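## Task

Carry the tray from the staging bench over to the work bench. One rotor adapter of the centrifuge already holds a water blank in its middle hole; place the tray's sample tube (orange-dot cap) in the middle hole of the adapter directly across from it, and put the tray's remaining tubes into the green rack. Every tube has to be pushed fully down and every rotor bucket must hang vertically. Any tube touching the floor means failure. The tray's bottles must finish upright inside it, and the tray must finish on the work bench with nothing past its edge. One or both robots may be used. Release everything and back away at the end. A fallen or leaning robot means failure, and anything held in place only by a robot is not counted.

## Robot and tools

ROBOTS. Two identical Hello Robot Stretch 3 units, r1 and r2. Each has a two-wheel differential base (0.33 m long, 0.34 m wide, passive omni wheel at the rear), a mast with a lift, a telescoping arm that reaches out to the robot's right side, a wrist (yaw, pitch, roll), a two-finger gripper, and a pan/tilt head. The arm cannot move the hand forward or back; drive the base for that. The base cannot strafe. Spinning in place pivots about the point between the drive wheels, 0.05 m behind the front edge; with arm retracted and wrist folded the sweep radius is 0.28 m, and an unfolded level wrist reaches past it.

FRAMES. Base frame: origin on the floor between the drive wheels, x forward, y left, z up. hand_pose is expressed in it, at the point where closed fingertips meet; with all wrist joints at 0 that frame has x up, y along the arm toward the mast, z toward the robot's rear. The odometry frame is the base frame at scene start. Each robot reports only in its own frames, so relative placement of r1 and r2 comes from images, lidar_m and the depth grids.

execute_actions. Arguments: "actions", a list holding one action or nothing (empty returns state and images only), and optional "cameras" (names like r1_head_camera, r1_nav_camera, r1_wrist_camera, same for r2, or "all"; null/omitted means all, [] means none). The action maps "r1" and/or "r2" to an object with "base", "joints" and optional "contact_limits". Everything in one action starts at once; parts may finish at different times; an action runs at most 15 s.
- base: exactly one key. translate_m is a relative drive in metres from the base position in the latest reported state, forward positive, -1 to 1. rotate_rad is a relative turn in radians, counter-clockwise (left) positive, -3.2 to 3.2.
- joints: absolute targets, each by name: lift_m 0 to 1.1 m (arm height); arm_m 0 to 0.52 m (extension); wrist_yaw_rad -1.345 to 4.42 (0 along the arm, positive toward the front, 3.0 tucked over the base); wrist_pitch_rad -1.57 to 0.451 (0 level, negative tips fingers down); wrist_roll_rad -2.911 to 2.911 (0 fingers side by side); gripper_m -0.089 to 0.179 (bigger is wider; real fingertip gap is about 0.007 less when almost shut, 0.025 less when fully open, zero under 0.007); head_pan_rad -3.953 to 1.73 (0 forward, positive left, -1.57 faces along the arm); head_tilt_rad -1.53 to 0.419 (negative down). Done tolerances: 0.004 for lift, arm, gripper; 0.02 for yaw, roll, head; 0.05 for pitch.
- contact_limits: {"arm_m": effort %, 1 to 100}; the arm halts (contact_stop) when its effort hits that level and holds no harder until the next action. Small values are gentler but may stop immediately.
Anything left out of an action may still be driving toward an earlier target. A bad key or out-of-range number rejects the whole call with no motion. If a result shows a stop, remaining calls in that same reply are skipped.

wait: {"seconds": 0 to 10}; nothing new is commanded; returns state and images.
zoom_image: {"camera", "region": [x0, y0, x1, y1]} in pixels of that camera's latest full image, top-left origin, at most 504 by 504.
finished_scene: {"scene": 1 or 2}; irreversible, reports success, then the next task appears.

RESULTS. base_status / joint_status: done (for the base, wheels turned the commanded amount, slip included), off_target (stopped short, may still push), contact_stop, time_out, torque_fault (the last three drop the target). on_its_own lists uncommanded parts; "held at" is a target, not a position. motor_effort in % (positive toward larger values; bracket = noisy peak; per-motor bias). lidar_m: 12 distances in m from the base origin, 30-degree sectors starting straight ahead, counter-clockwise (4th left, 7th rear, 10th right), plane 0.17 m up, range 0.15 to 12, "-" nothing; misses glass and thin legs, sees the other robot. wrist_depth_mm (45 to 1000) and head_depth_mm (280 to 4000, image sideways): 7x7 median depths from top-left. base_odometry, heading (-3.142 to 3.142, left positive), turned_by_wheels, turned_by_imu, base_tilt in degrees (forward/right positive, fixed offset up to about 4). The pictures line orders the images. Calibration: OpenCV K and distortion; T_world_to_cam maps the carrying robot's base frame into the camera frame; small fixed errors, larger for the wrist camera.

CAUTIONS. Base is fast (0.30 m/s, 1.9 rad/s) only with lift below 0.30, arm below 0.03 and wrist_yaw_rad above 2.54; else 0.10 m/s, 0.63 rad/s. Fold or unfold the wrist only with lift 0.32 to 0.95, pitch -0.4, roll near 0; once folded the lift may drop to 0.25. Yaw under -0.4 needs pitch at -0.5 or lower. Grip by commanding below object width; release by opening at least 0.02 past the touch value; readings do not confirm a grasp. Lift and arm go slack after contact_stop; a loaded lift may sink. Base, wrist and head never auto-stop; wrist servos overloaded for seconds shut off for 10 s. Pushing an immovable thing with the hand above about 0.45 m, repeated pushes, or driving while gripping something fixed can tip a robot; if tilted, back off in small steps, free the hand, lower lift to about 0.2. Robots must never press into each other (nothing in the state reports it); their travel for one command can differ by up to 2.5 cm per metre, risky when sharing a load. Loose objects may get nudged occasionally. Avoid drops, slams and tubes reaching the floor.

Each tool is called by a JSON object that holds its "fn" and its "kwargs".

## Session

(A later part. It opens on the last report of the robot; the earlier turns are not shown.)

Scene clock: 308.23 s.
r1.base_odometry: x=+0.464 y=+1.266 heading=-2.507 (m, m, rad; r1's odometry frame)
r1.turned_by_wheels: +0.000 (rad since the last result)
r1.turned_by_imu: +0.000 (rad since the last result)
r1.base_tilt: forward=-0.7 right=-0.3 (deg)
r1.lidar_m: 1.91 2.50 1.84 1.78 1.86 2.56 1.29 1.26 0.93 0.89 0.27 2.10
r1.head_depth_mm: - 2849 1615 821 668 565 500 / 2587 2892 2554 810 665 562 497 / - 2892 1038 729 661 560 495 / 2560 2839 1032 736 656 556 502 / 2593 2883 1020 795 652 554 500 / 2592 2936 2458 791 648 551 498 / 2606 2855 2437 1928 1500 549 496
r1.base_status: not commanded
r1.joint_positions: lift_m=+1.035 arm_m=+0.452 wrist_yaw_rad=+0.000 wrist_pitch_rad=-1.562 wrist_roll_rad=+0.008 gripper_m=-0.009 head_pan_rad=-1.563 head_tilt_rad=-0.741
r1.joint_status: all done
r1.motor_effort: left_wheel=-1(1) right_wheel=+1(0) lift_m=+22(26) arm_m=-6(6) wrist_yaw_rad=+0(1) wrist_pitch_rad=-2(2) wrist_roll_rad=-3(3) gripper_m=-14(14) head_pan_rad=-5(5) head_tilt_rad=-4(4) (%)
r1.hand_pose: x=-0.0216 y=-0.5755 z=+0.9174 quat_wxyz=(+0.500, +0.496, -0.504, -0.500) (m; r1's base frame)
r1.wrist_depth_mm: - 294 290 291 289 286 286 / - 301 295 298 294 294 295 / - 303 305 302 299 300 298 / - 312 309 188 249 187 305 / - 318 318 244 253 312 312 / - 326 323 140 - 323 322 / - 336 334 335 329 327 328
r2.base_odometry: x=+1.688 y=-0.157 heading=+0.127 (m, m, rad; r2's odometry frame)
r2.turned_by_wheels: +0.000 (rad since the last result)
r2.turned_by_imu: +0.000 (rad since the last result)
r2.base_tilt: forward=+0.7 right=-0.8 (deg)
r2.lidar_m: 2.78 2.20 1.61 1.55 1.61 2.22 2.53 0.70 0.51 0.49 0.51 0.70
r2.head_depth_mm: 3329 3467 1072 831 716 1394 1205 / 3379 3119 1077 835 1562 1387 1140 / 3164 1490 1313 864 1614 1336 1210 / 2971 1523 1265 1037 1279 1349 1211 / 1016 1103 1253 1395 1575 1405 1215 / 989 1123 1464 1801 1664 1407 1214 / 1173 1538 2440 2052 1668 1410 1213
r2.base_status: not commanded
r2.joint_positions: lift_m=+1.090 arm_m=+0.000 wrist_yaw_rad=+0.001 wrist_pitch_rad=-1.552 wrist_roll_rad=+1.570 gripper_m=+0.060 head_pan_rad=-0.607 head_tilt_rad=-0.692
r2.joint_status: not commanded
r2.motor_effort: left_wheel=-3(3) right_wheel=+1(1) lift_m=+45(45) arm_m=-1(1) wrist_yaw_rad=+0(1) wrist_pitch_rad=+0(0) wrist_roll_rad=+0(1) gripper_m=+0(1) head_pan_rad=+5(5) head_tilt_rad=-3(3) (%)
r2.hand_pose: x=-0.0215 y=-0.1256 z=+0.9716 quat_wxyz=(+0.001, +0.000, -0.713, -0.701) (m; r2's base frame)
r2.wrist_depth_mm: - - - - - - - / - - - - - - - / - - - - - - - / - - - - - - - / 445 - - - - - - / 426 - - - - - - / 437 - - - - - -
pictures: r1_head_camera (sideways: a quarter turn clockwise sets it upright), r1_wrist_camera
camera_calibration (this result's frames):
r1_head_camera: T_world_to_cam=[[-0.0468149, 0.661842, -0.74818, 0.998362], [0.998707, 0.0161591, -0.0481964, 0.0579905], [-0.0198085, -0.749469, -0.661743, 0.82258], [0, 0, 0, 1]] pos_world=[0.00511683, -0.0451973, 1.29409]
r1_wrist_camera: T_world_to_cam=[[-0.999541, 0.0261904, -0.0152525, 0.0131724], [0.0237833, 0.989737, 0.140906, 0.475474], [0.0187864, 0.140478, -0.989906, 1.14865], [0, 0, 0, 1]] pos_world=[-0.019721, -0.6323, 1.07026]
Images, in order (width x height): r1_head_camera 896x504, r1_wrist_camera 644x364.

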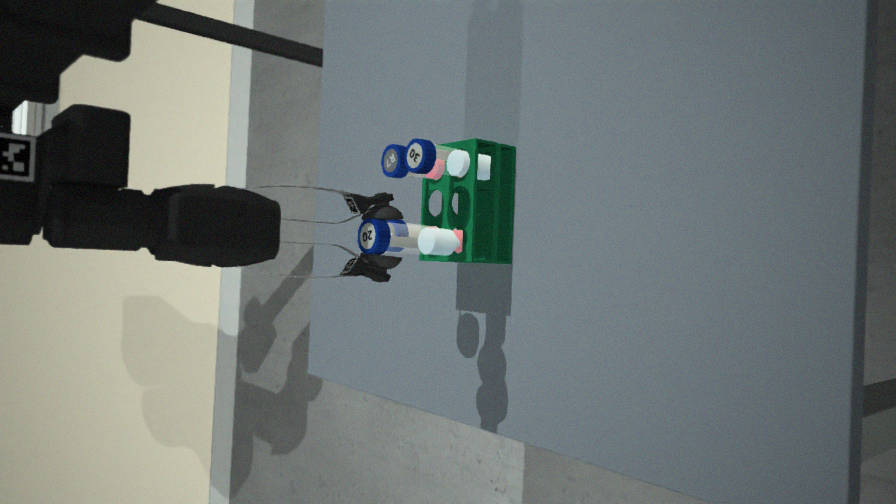

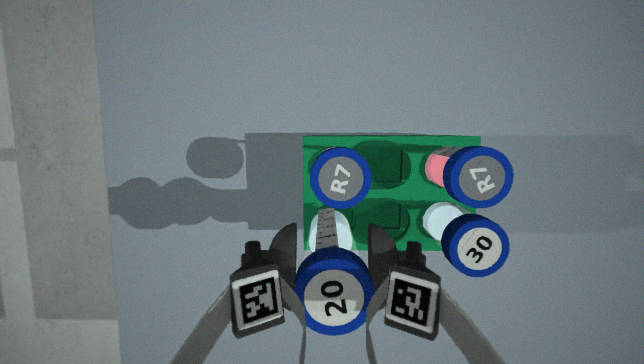

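{"fn": "execute_actions", "kwargs": {"actions": [{"r1":{"base":{"translate_m":-0.005},"joints":{"arm_m":0.454}}}], "cameras": []}}

{"fn": "execute_actions", "kwargs": {"actions": [{"r1":{"joints":{"lift_m":0.985}}}], "cameras": ["r1_head_camera"]}}

{"fn": "execute_actions", "kwargs": {"actions": [{"r1":{"joints":{"gripper_m":0.045}}}], "cameras": []}}

{"fn": "execute_actions", "kwargs": {"actions": [{"r1":{"joints":{"lift_m":1.1}}}], "cameras": []}}

{"fn": "execute_actions", "kwargs": {"actions": [{"r1":{"joints":{"arm_m":0.0}}}], "cameras": ["r1_head_camera"]}}

Scene clock: 311.47 s.
r1.base_odometry: x=+0.468 y=+1.269 heading=-2.507 (m, m, rad; r1's odometry frame)
r1.turned_by_wheels: +0.000 (rad since the last result)
r1.turned_by_imu: +0.000 (rad since the last result)
r1.base_tilt: forward=-0.8 right=-0.2 (deg)
r1.lidar_m: 1.91 2.50 1.84 1.78 1.86 2.56 1.28 1.26 0.92 0.89 0.28 2.10
r1.head_depth_mm: - 2847 1616 820 669 565 498 / 2577 2880 2531 812 663 562 497 / - 2919 1040 714 661 559 494 / 2584 2856 1029 728 655 556 501 / 2578 2930 1022 795 653 554 499 / 2581 2937 2456 792 649 552 497 / 2625 2906 2436 1923 1496 548 496
r1.base_status: done
r1.joint_positions: lift_m=+1.035 arm_m=+0.454 wrist_yaw_rad=+0.000 wrist_pitch_rad=-1.562 wrist_roll_rad=+0.008 gripper_m=-0.009 head_pan_rad=-1.563 head_tilt_rad=-0.741
r1.joint_status: all done
r1.motor_effort: left_wheel=+0(3) right_wheel=+1(2) lift_m=+23(22) arm_m=+5(6) wrist_yaw_rad=+0(0) wrist_pitch_rad=-2(2) wrist_roll_rad=-3(3) gripper_m=-15(14) head_pan_rad=-4(5) head_tilt_rad=-4(4) (%)
r1.hand_pose: x=-0.0216 y=-0.5766 z=+0.9174 quat_wxyz=(+0.500, +0.496, -0.504, -0.500) (m; r1's base frame)
r1.wrist_depth_mm: - 294 288 289 287 290 287 / - 298 297 294 294 291 294 / - 307 305 301 301 299 303 / - 309 311 188 249 305 305 / - 316 320 242 250 313 312 / - 327 330 140 - 321 318 / - 334 334 334 331 327 324
r2.base_odometry: x=+1.688 y=-0.157 heading=+0.127 (m, m, rad; r2's odometry frame)
r2.turned_by_wheels: +0.000 (rad since the last result)
r2.turned_by_imu: +0.000 (rad since the last result)
r2.base_tilt: forward=+0.8 right=-0.9 (deg)
r2.lidar_m: 2.79 2.20 1.61 1.55 1.61 2.22 2.52 0.70 0.51 0.49 0.51 0.71
r2.head_depth_mm: 3344 3447 1079 830 716 1392 1207 / 3439 3135 1079 834 1564 1392 1139 / 3153 1495 1317 865 1610 1338 1208 / 2954 1516 1269 1036 1278 1344 1214 / 1015 1105 1252 1394 1582 1403 1210 / 988 1126 1464 1783 1665 1398 1213 / 1171 1541 2451 2043 1664 1410 1217
r2.base_status: not commanded
r2.joint_positions: lift_m=+1.090 arm_m=+0.000 wrist_yaw_rad=+0.001 wrist_pitch_rad=-1.552 wrist_roll_rad=+1.570 gripper_m=+0.060 head_pan_rad=-0.607 head_tilt_rad=-0.692
r2.joint_status: not commanded
r2.motor_effort: left_wheel=-3(3) right_wheel=+1(1) lift_m=+46(46) arm_m=-1(1) wrist_yaw_rad=+0(0) wrist_pitch_rad=+0(0) wrist_roll_rad=-1(1) gripper_m=+0(0) head_pan_rad=+5(5) head_tilt_rad=-3(3) (%)
r2.hand_pose: x=-0.0215 y=-0.1256 z=+0.9716 quat_wxyz=(+0.001, +0.000, -0.713, -0.701) (m; r2's base frame)
r2.wrist_depth_mm: - - - - - - - / - - - - - - - / - - - - - - - / - - - - - - - / 449 - - - - - - / 428 - - - - - - / 433 - - - - - -
pictures: none
No camera images: the call's "cameras" was empty. Leave "cameras" out to get every camera's image.

Scene clock: 312.77 s.
r1.base_odometry: x=+0.468 y=+1.269 heading=-2.507 (m, m, rad; r1's odometry frame)
r1.turned_by_wheels: +0.000 (rad since the last result)
r1.turned_by_imu: +0.000 (rad since the last result)
r1.base_tilt: forward=-0.7 right=-0.3 (deg)
r1.lidar_m: 1.92 2.51 1.84 1.78 1.85 2.57 1.28 1.26 0.92 0.90 0.28 2.09
r1.head_depth_mm: 2468 - 1013 820 670 565 500 / 2505 2922 2569 813 664 563 497 / 2459 3009 1020 713 662 558 494 / 2555 2897 970 714 657 556 501 / 2578 2914 1022 796 653 553 500 / 2588 2942 2468 790 651 551 497 / 2599 2855 2436 1914 1508 547 496
r1.base_status: not commanded
r1.joint_positions: lift_m=+0.985 arm_m=+0.454 wrist_yaw_rad=+0.000 wrist_pitch_rad=-1.562 wrist_roll_rad=+0.008 gripper_m=-0.009 head_pan_rad=-1.563 head_tilt_rad=-0.741
r1.joint_status: all done
r1.motor_effort: left_wheel=+0(1) right_wheel=+1(1) lift_m=+22(23) arm_m=+5(5) wrist_yaw_rad=+0(0) wrist_pitch_rad=-2(2) wrist_roll_rad=-3(3) gripper_m=-14(15) head_pan_rad=-4(5) head_tilt_rad=-2(4) (%)
r1.hand_pose: x=-0.0216 y=-0.5766 z=+0.8674 quat_wxyz=(+0.500, +0.496, -0.504, -0.500) (m; r1's base frame)
r1.wrist_depth_mm: 247 246 243 244 242 243 240 / 625 251 250 247 249 246 245 / - 256 256 250 254 251 249 / - 261 260 138 200 137 255 / - 265 265 142 200 146 263 / - 272 274 140 - 143 267 / - 280 280 276 278 275 277
r2.base_odometry: x=+1.688 y=-0.157 heading=+0.127 (m, m, rad; r2's odometry frame)
r2.turned_by_wheels: +0.000 (rad since the last result)
r2.turned_by_imu: +0.000 (rad since the last result)
r2.base_tilt: forward=+0.7 right=-0.7 (deg)
r2.lidar_m: 2.80 2.20 1.61 1.55 1.62 2.23 2.52 0.70 0.51 0.49 0.51 0.71
r2.head_depth_mm: 3359 3440 1072 832 716 1398 1205 / 3415 3096 1079 834 1575 1395 1140 / 3176 1501 1312 868 1611 1340 1209 / 2963 1515 1271 1035 1278 1342 1209 / 1016 1108 1252 1397 1577 1398 1216 / 989 1124 1467 1791 1660 1403 1213 / 1170 1539 2458 2047 1661 1411 1216
r2.base_status: not commanded
r2.joint_positions: lift_m=+1.090 arm_m=+0.000 wrist_yaw_rad=+0.001 wrist_pitch_rad=-1.552 wrist_roll_rad=+1.570 gripper_m=+0.060 head_pan_rad=-0.607 head_tilt_rad=-0.692
r2.joint_status: not commanded
r2.motor_effort: left_wheel=-3(2) right_wheel=+1(1) lift_m=+45(46) arm_m=-1(1) wrist_yaw_rad=+0(0) wrist_pitch_rad=+0(0) wrist_roll_rad=+0(1) gripper_m=+1(1) head_pan_rad=+5(5) head_tilt_rad=-3(3) (%)
r2.hand_pose: x=-0.0215 y=-0.1256 z=+0.9716 quat_wxyz=(+0.001, +0.000, -0.713, -0.701) (m; r2's base frame)
r2.wrist_depth_mm: - - - - - - - / - - - - - - - / - - - - - - - / - - - - - - - / 446 - - - - - - / 426 - - - - - - / 431 - - - - - -
pictures: r1_head_camera (sideways: a quarter turn clockwise sets it upright)
camera_calibration (this result's frames):
r1_head_camera: T_world_to_cam=[[-0.0468149, 0.661842, -0.74818, 0.998362], [0.998707, 0.0161591, -0.0481964, 0.0579905], [-0.0198085, -0.749469, -0.661743, 0.82258], [0, 0, 0, 1]] pos_world=[0.00511683, -0.0451973, 1.29409]
Images, in order (width x height): r1_head_camera 896x504.

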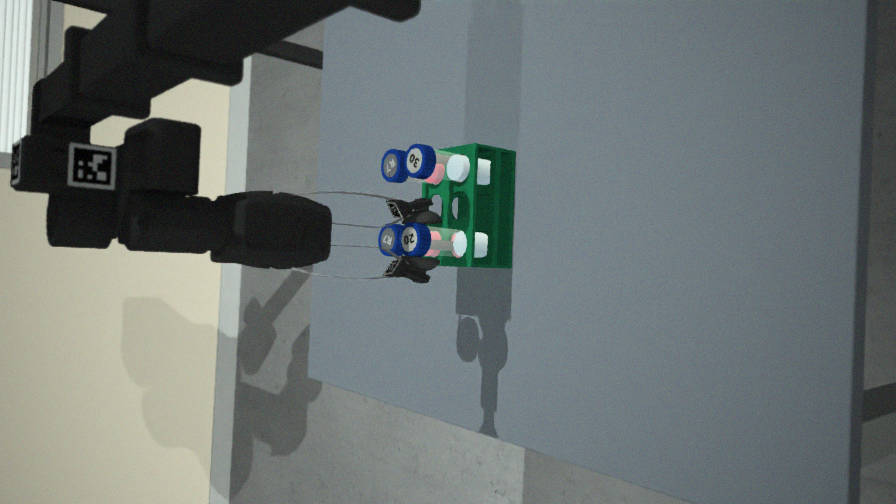

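Scene clock: 313.80 s.
r1.base_odometry: x=+0.468 y=+1.269 heading=-2.507 (m, m, rad; r1's odometry frame)
r1.turned_by_wheels: +0.000 (rad since the last result)
r1.turned_by_imu: +0.000 (rad since the last result)
r1.base_tilt: forward=-0.7 right=-0.2 (deg)
r1.lidar_m: 1.92 2.51 1.85 1.79 1.86 2.56 1.28 1.26 0.93 0.90 0.28 2.10
r1.head_depth_mm: 2494 - 1019 820 668 567 499 / 2518 2959 2546 815 664 562 498 / 2453 3025 999 715 661 559 494 / 2540 2858 989 710 658 556 501 / 2581 2926 1017 796 652 555 500 / 2601 2918 2480 793 649 551 497 / 2589 2888 2451 1925 1503 549 495
r1.base_status: not commanded
r1.joint_positions: lift_m=+0.985 arm_m=+0.454 wrist_yaw_rad=+0.000 wrist_pitch_rad=-1.562 wrist_roll_rad=+0.008 gripper_m=+0.045 head_pan_rad=-1.563 head_tilt_rad=-0.741
r1.joint_status: all done
r1.motor_effort: left_wheel=-1(0) right_wheel=+0(1) lift_m=+22(21) arm_m=+5(5) wrist_yaw_rad=+0(0) wrist_pitch_rad=-2(2) wrist_roll_rad=-3(3) gripper_m=+0(75) head_pan_rad=-4(5) head_tilt_rad=-4(3) (%)
r1.hand_pose: x=-0.0216 y=-0.5766 z=+0.8674 quat_wxyz=(+0.500, +0.496, -0.504, -0.500) (m; r1's base frame)
r1.wrist_depth_mm: 248 246 244 244 241 240 242 / 621 251 250 248 250 245 247 / - 256 255 251 249 250 250 / - 260 260 138 201 136 257 / - 267 264 142 202 146 265 / - 276 273 144 - 144 267 / - 281 281 276 277 274 274
r2.base_odometry: x=+1.688 y=-0.157 heading=+0.127 (m, m, rad; r2's odometry frame)
r2.turned_by_wheels: +0.000 (rad since the last result)
r2.turned_by_imu: +0.000 (rad since the last result)
r2.base_tilt: forward=+0.5 right=-0.8 (deg)
r2.lidar_m: 2.79 2.20 1.61 1.55 1.61 2.22 2.52 0.70 0.51 0.49 0.51 0.70
r2.head_depth_mm: 3363 3480 1076 833 716 1393 1202 / 3416 3140 1076 835 1568 1396 1139 / 3165 1487 1307 866 1612 1342 1208 / 2945 1516 1271 1040 1280 1345 1210 / 1017 1109 1251 1397 1573 1404 1214 / 987 1123 1468 1795 1664 1401 1213 / 1167 1538 2425 2043 1667 1404 1219
r2.base_status: not commanded
r2.joint_positions: lift_m=+1.090 arm_m=+0.000 wrist_yaw_rad=+0.001 wrist_pitch_rad=-1.552 wrist_roll_rad=+1.570 gripper_m=+0.060 head_pan_rad=-0.607 head_tilt_rad=-0.692
r2.joint_status: not commanded
r2.motor_effort: left_wheel=-3(3) right_wheel=+1(1) lift_m=+45(45) arm_m=-1(1) wrist_yaw_rad=+0(0) wrist_pitch_rad=+0(0) wrist_roll_rad=+0(0) gripper_m=+0(0) head_pan_rad=+5(5) head_tilt_rad=-3(3) (%)
r2.hand_pose: x=-0.0215 y=-0.1256 z=+0.9716 quat_wxyz=(+0.001, +0.000, -0.713, -0.701) (m; r2's base frame)
r2.wrist_depth_mm: - - - - - - - / - - - - - - - / - - - - - - - / - - - - - - - / 443 - - - - - - / 426 - - - - - - / 432 - - - - - -
pictures: none
No camera images: the call's "cameras" was empty. Leave "cameras" out to get every camera's image.

Scene clock: 315.67 s.
r1.base_odometry: x=+0.468 y=+1.269 heading=-2.507 (m, m, rad; r1's odometry frame)
r1.turned_by_wheels: +0.000 (rad since the last result)
r1.turned_by_imu: +0.000 (rad since the last result)
r1.base_tilt: forward=-0.7 right=-0.2 (deg)
r1.lidar_m: 1.91 2.50 1.84 1.78 1.85 2.56 1.28 1.25 0.93 0.89 0.28 2.09
r1.head_depth_mm: 2518 2832 1619 820 671 565 500 / 2561 2894 2577 815 664 561 497 / 2578 2960 1040 714 661 560 495 / 2551 2974 1029 711 656 556 502 / 2567 2907 1022 799 652 553 500 / 2591 2917 2472 791 649 551 498 / 2606 2873 2469 1938 1493 548 496
r1.base_status: not commanded
r1.joint_positions: lift_m=+1.100 arm_m=+0.454 wrist_yaw_rad=+0.000 wrist_pitch_rad=-1.562 wrist_roll_rad=+0.008 gripper_m=+0.045 head_pan_rad=-1.563 head_tilt_rad=-0.741
r1.joint_status: all done
r1.motor_effort: left_wheel=-2(1) right_wheel=+1(1) lift_m=+27(27) arm_m=+5(4) wrist_yaw_rad=+0(1) wrist_pitch_rad=-2(2) wrist_roll_rad=-3(3) gripper_m=+1(1) head_pan_rad=-5(5) head_tilt_rad=-4(4) (%)
r1.hand_pose: x=-0.0216 y=-0.5766 z=+0.9822 quat_wxyz=(+0.500, +0.496, -0.504, -0.500) (m; r1's base frame)
r1.wrist_depth_mm: - 359 352 349 353 352 353 / - 362 363 356 359 352 354 / - 367 369 365 363 363 361 / - - 378 313 313 370 367 / - - 383 386 319 377 386 / - - 391 390 - 387 386 / - - 401 402 396 395 395
r2.base_odometry: x=+1.688 y=-0.157 heading=+0.127 (m, m, rad; r2's odometry frame)
r2.turned_by_wheels: +0.000 (rad since the last result)
r2.turned_by_imu: +0.000 (rad since the last result)
r2.base_tilt: forward=+0.8 right=-1.0 (deg)
r2.lidar_m: 2.79 2.20 1.61 1.55 1.62 2.22 2.52 0.70 0.51 0.49 0.51 0.71
r2.head_depth_mm: 3399 3457 1075 830 714 1390 1204 / 3378 3123 1079 836 1566 1392 1142 / 3135 1490 1309 865 1617 1341 1214 / 2949 1517 1268 1034 1278 1351 1208 / 1016 1106 1249 1394 1580 1398 1214 / 986 1128 1467 1795 1661 1399 1217 / 1169 1536 2452 2054 1661 1405 1213
r2.base_status: not commanded
r2.joint_positions: lift_m=+1.090 arm_m=+0.000 wrist_yaw_rad=+0.001 wrist_pitch_rad=-1.552 wrist_roll_rad=+1.570 gripper_m=+0.060 head_pan_rad=-0.607 head_tilt_rad=-0.692
r2.joint_status: not commanded
r2.motor_effort: left_wheel=-3(2) right_wheel=+1(1) lift_m=+45(45) arm_m=-1(1) wrist_yaw_rad=+0(1) wrist_pitch_rad=+0(0) wrist_roll_rad=+0(0) gripper_m=+1(0) head_pan_rad=+5(5) head_tilt_rad=-3(3) (%)
r2.hand_pose: x=-0.0215 y=-0.1256 z=+0.9716 quat_wxyz=(+0.001, +0.000, -0.713, -0.701) (m; r2's base frame)
r2.wrist_depth_mm: - - - - - - - / - - - - - - - / - - - - - - - / - - - - - - - / 446 - - - - - - / 421 - - - - - - / 431 - - - - - -
pictures: none
No camera images: the call's "cameras" was empty. Leave "cameras" out to get every camera's image.

Scene clock: 320.20 s.
r1.base_odometry: x=+0.468 y=+1.269 heading=-2.507 (m, m, rad; r1's odometry frame)
r1.turned_by_wheels: +0.000 (rad since the last result)
r1.turned_by_imu: +0.000 (rad since the last result)
r1.base_tilt: forward=-0.7 right=-0.2 (deg)
r1.lidar_m: 1.91 2.50 1.85 1.78 1.86 2.56 1.28 1.26 0.93 0.89 0.28 2.10
r1.head_depth_mm: - - - - - - - / - - - - - - - / - - - - - - - / 2560 2911 1030 - - - - / 2604 2877 1018 797 654 558 490 / 2613 2902 2456 792 649 551 497 / 2607 2907 2448 1916 1501 549 495
r1.base_status: not commanded
r1.joint_positions: lift_m=+1.100 arm_m=+0.000 wrist_yaw_rad=+0.000 wrist_pitch_rad=-1.562 wrist_roll_rad=+0.006 gripper_m=+0.045 head_pan_rad=-1.563 head_tilt_rad=-0.741
r1.joint_status: all done
r1.motor_effort: left_wheel=-1(1) right_wheel=+0(0) lift_m=+26(26) arm_m=-6(6) wrist_yaw_rad=+0(1) wrist_pitch_rad=-2(2) wrist_roll_rad=-2(3) gripper_m=+2(1) head_pan_rad=-5(5) head_tilt_rad=-4(4) (%)
r1.hand_pose: x=-0.0216 y=-0.1235 z=+0.9822 quat_wxyz=(+0.501, +0.496, -0.503, -0.500) (m; r1's base frame)
r1.wrist_depth_mm: - 361 357 351 347 348 352 / - 364 361 358 359 357 361 / - - - - - - - / - - - - - - - / - - - - - - - / - - - - - - - / - - - - - - -
r2.base_odometry: x=+1.688 y=-0.157 heading=+0.127 (m, m, rad; r2's odometry frame)
r2.turned_by_wheels: +0.000 (rad since the last result)
r2.turned_by_imu: +0.000 (rad since the last result)
r2.base_tilt: forward=+0.8 right=-0.9 (deg)
r2.lidar_m: 2.79 2.20 1.61 1.55 1.62 2.21 2.52 0.70 0.51 0.49 0.51 0.71
r2.head_depth_mm: 3340 3492 1073 831 717 1397 1203 / 3410 3106 1079 832 1567 1391 1139 / 3135 1497 1314 866 1610 1342 1210 / 2961 1521 1266 1035 1280 1342 1210 / 1014 1107 1253 1393 1578 1400 1213 / 988 1121 1465 1791 1663 1403 1212 / 1170 1538 2462 2037 1667 1407 1216
r2.base_status: not commanded
r2.joint_positions: lift_m=+1.090 arm_m=+0.000 wrist_yaw_rad=+0.001 wrist_pitch_rad=-1.552 wrist_roll_rad=+1.570 gripper_m=+0.060 head_pan_rad=-0.607 head_tilt_rad=-0.692
r2.joint_status: not commanded
r2.motor_effort: left_wheel=-3(2) right_wheel=+1(1) lift_m=+45(45) arm_m=-1(1) wrist_yaw_rad=+0(1) wrist_pitch_rad=+0(0) wrist_roll_rad=-1(0) gripper_m=+0(1) head_pan_rad=+5(5) head_tilt_rad=-3(3) (%)
r2.hand_pose: x=-0.0215 y=-0.1256 z=+0.9716 quat_wxyz=(+0.001, +0.000, -0.713, -0.701) (m; r2's base frame)
r2.wrist_depth_mm: - - - - - - - / - - - - - - - / - - - - - - - / - - - - - - - / 451 - - - - - - / 425 - - - - - - / 434 - - - - - -
pictures: r1_head_camera (sideways: a quarter turn clockwise sets it upright)
camera_calibration (this result's frames):
r1_head_camera: T_world_to_cam=[[-0.0467822, 0.661912, -0.748121, 0.998285], [0.998708, 0.0161133, -0.0481957, 0.0579895], [-0.0198466, -0.749409, -0.66181, 0.822667], [0, 0, 0, 1]] pos_world=[0.00511456, -0.0451965, 1.29408]
Images, in order (width x height): r1_head_camera 896x504.

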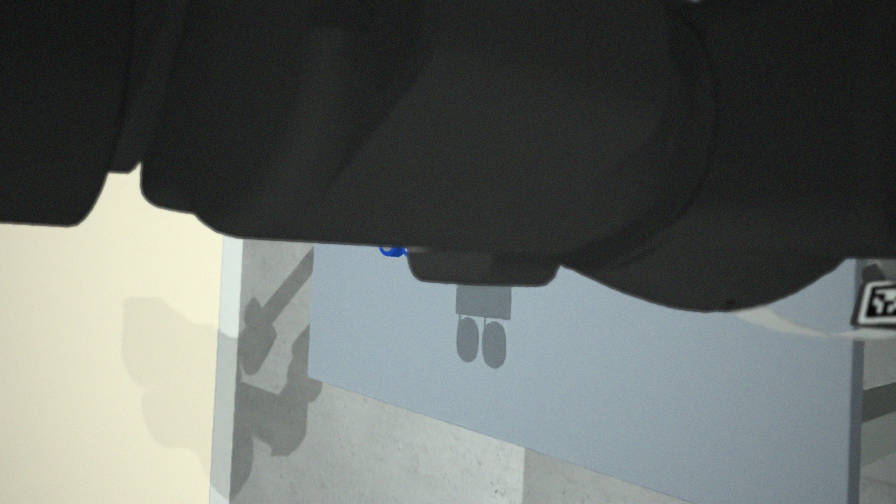

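{"fn": "execute_actions", "kwargs": {"actions": [{"r1":{"base":{"translate_m":0.45},"joints":{"head_pan_rad":-2.5,"head_tilt_rad":-0.5}}}], "cameras": ["r1_head_camera","r2_head_camera","r2_nav_camera"]}}

Scene clock: 326.40 s.
r1.base_odometry: x=+0.106 y=+1.002 heading=-2.507 (m, m, rad; r1's odometry frame)
r1.turned_by_wheels: +0.000 (rad since the last result)
r1.turned_by_imu: +0.003 (rad since the last result)
r1.base_tilt: forward=-0.7 right=-0.3 (deg)
r1.lidar_m: 1.47 2.47 1.84 1.77 1.85 2.57 1.73 0.38 0.41 2.98 3.09 1.70
r1.head_depth_mm: - - - 1077 1856 1648 1355 / - - - 1065 860 1584 1352 / - - - 1056 855 694 1345 / - - - 1102 849 668 599 / - - - 1145 840 664 551 / - - 3648 1200 793 662 593 / - - 3481 - - 642 1289
r1.base_status: done
r1.joint_positions: lift_m=+1.100 arm_m=+0.000 wrist_yaw_rad=+0.000 wrist_pitch_rad=-1.562 wrist_roll_rad=+0.006 gripper_m=+0.045 head_pan_rad=-2.493 head_tilt_rad=-0.508
r1.joint_status: all done
r1.motor_effort: left_wheel=-1(3) right_wheel=+0(3) lift_m=+27(26) arm_m=-6(6) wrist_yaw_rad=+0(1) wrist_pitch_rad=-2(2) wrist_roll_rad=-2(2) gripper_m=+1(0) head_pan_rad=-5(57) head_tilt_rad=+3(17) (%)
r1.hand_pose: x=-0.0216 y=-0.1235 z=+0.9822 quat_wxyz=(+0.501, +0.496, -0.503, -0.500) (m; r1's base frame)
r1.wrist_depth_mm: - - - - - - 344 / - - - - - 543 357 / - - - - - - - / - - - - - - - / - - - - - - - / - - - - - - - / - - - - - - -
r2.base_odometry: x=+1.688 y=-0.157 heading=+0.127 (m, m, rad; r2's odometry frame)
r2.turned_by_wheels: +0.000 (rad since the last result)
r2.turned_by_imu: +0.000 (rad since the last result)
r2.base_tilt: forward=+0.6 right=-0.8 (deg)
r2.lidar_m: 2.79 2.19 1.61 1.56 1.62 2.21 2.52 0.70 0.51 0.49 0.51 0.70
r2.head_depth_mm: 3378 3464 1075 831 715 1398 1200 / 3427 3108 1082 836 1569 1393 1138 / 3124 1494 1313 864 1617 1341 1204 / 2962 1527 1270 1033 1279 1342 1215 / 1015 1108 1250 1395 1579 1403 1212 / 989 1125 1470 1794 1670 1406 1216 / 1173 1544 2453 2038 1667 1404 1216
r2.base_status: not commanded
r2.joint_positions: lift_m=+1.090 arm_m=+0.000 wrist_yaw_rad=+0.001 wrist_pitch_rad=-1.552 wrist_roll_rad=+1.570 gripper_m=+0.060 head_pan_rad=-0.607 head_tilt_rad=-0.692
r2.joint_status: not commanded
r2.motor_effort: left_wheel=-2(2) right_wheel=+1(1) lift_m=+45(45) arm_m=-1(1) wrist_yaw_rad=+0(0) wrist_pitch_rad=+0(0) wrist_roll_rad=+0(0) gripper_m=+2(0) head_pan_rad=+5(5) head_tilt_rad=-3(3) (%)
r2.hand_pose: x=-0.0215 y=-0.1256 z=+0.9716 quat_wxyz=(+0.001, +0.000, -0.713, -0.701) (m; r2's base frame)
r2.wrist_depth_mm: - - - - - - - / - - - - - - - / - - - - - - - / - - - - - - - / 449 - - - - - - / 425 - - - - - - / 432 - - - - - -
pictures: r1_head_camera (sideways: a quarter turn clockwise sets it upright), r2_head_camera (sideways: a quarter turn clockwise sets it upright), r2_nav_camera (sideways: a quarter turn counterclockwise sets it upright)
camera_calibration (this result's frames):
r1_head_camera: T_world_to_cam=[[0.350465, 0.318009, -0.880934, 1.16902], [0.601089, -0.797689, -0.0488245, 0.0612484], [-0.718238, -0.512408, -0.470714, 0.578314], [0, 0, 0, 1]] pos_world=[-0.0311488, -0.0265676, 1.30504]
r2_head_camera: T_world_to_cam=[[-0.488016, 0.373681, -0.788798, 1.04255], [0.599143, 0.800596, 0.00859097, -0.0128813], [0.634719, -0.46841, -0.614592, 0.748787], [0, 0, 0, 1]] pos_world=[0.0412286, -0.0285285, 1.28267]
r2_nav_camera: T_world_to_cam=[[0.513385, -0.330338, 0.79203, -0.994748], [-0.538253, -0.842779, -0.00261424, 0.0581211], [0.66837, -0.424971, -0.610476, 0.750294], [0, 0, 0, 1]] pos_world=[0.0404989, 0.0392331, 1.24606]
Images, in order (width x height): r1_head_camera 896x504, r2_head_camera 896x504, r2_nav_camera 672x504.

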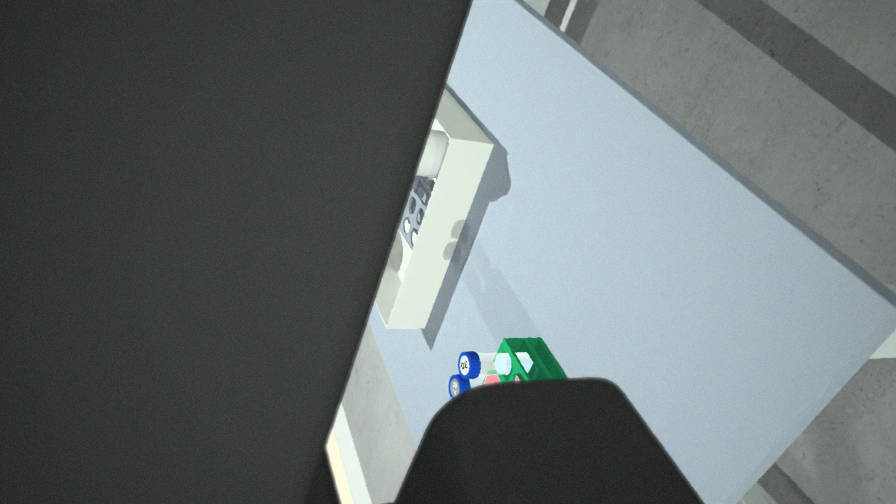

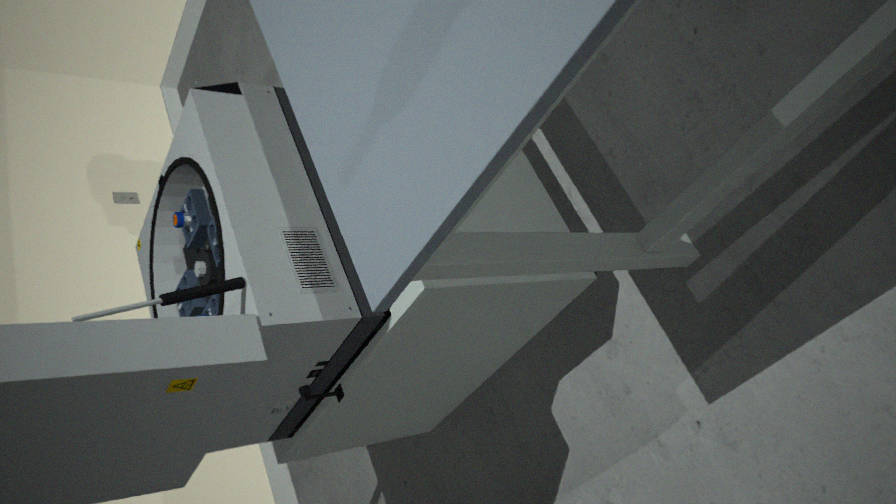

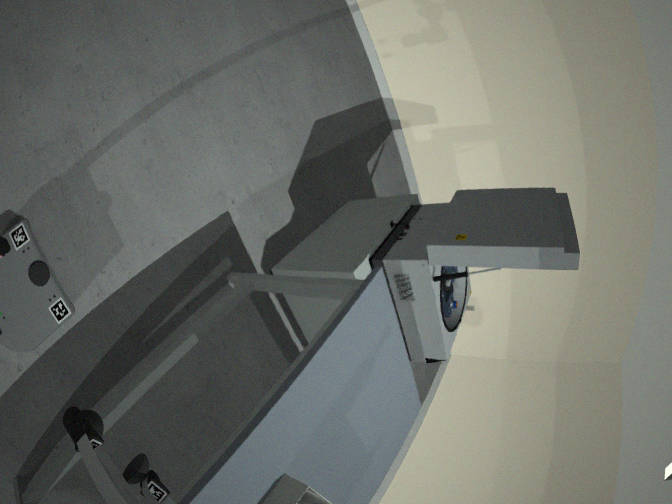

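{"fn": "finished_scene", "kwargs": {"scene": 2}}

The scene is finished: the task was done.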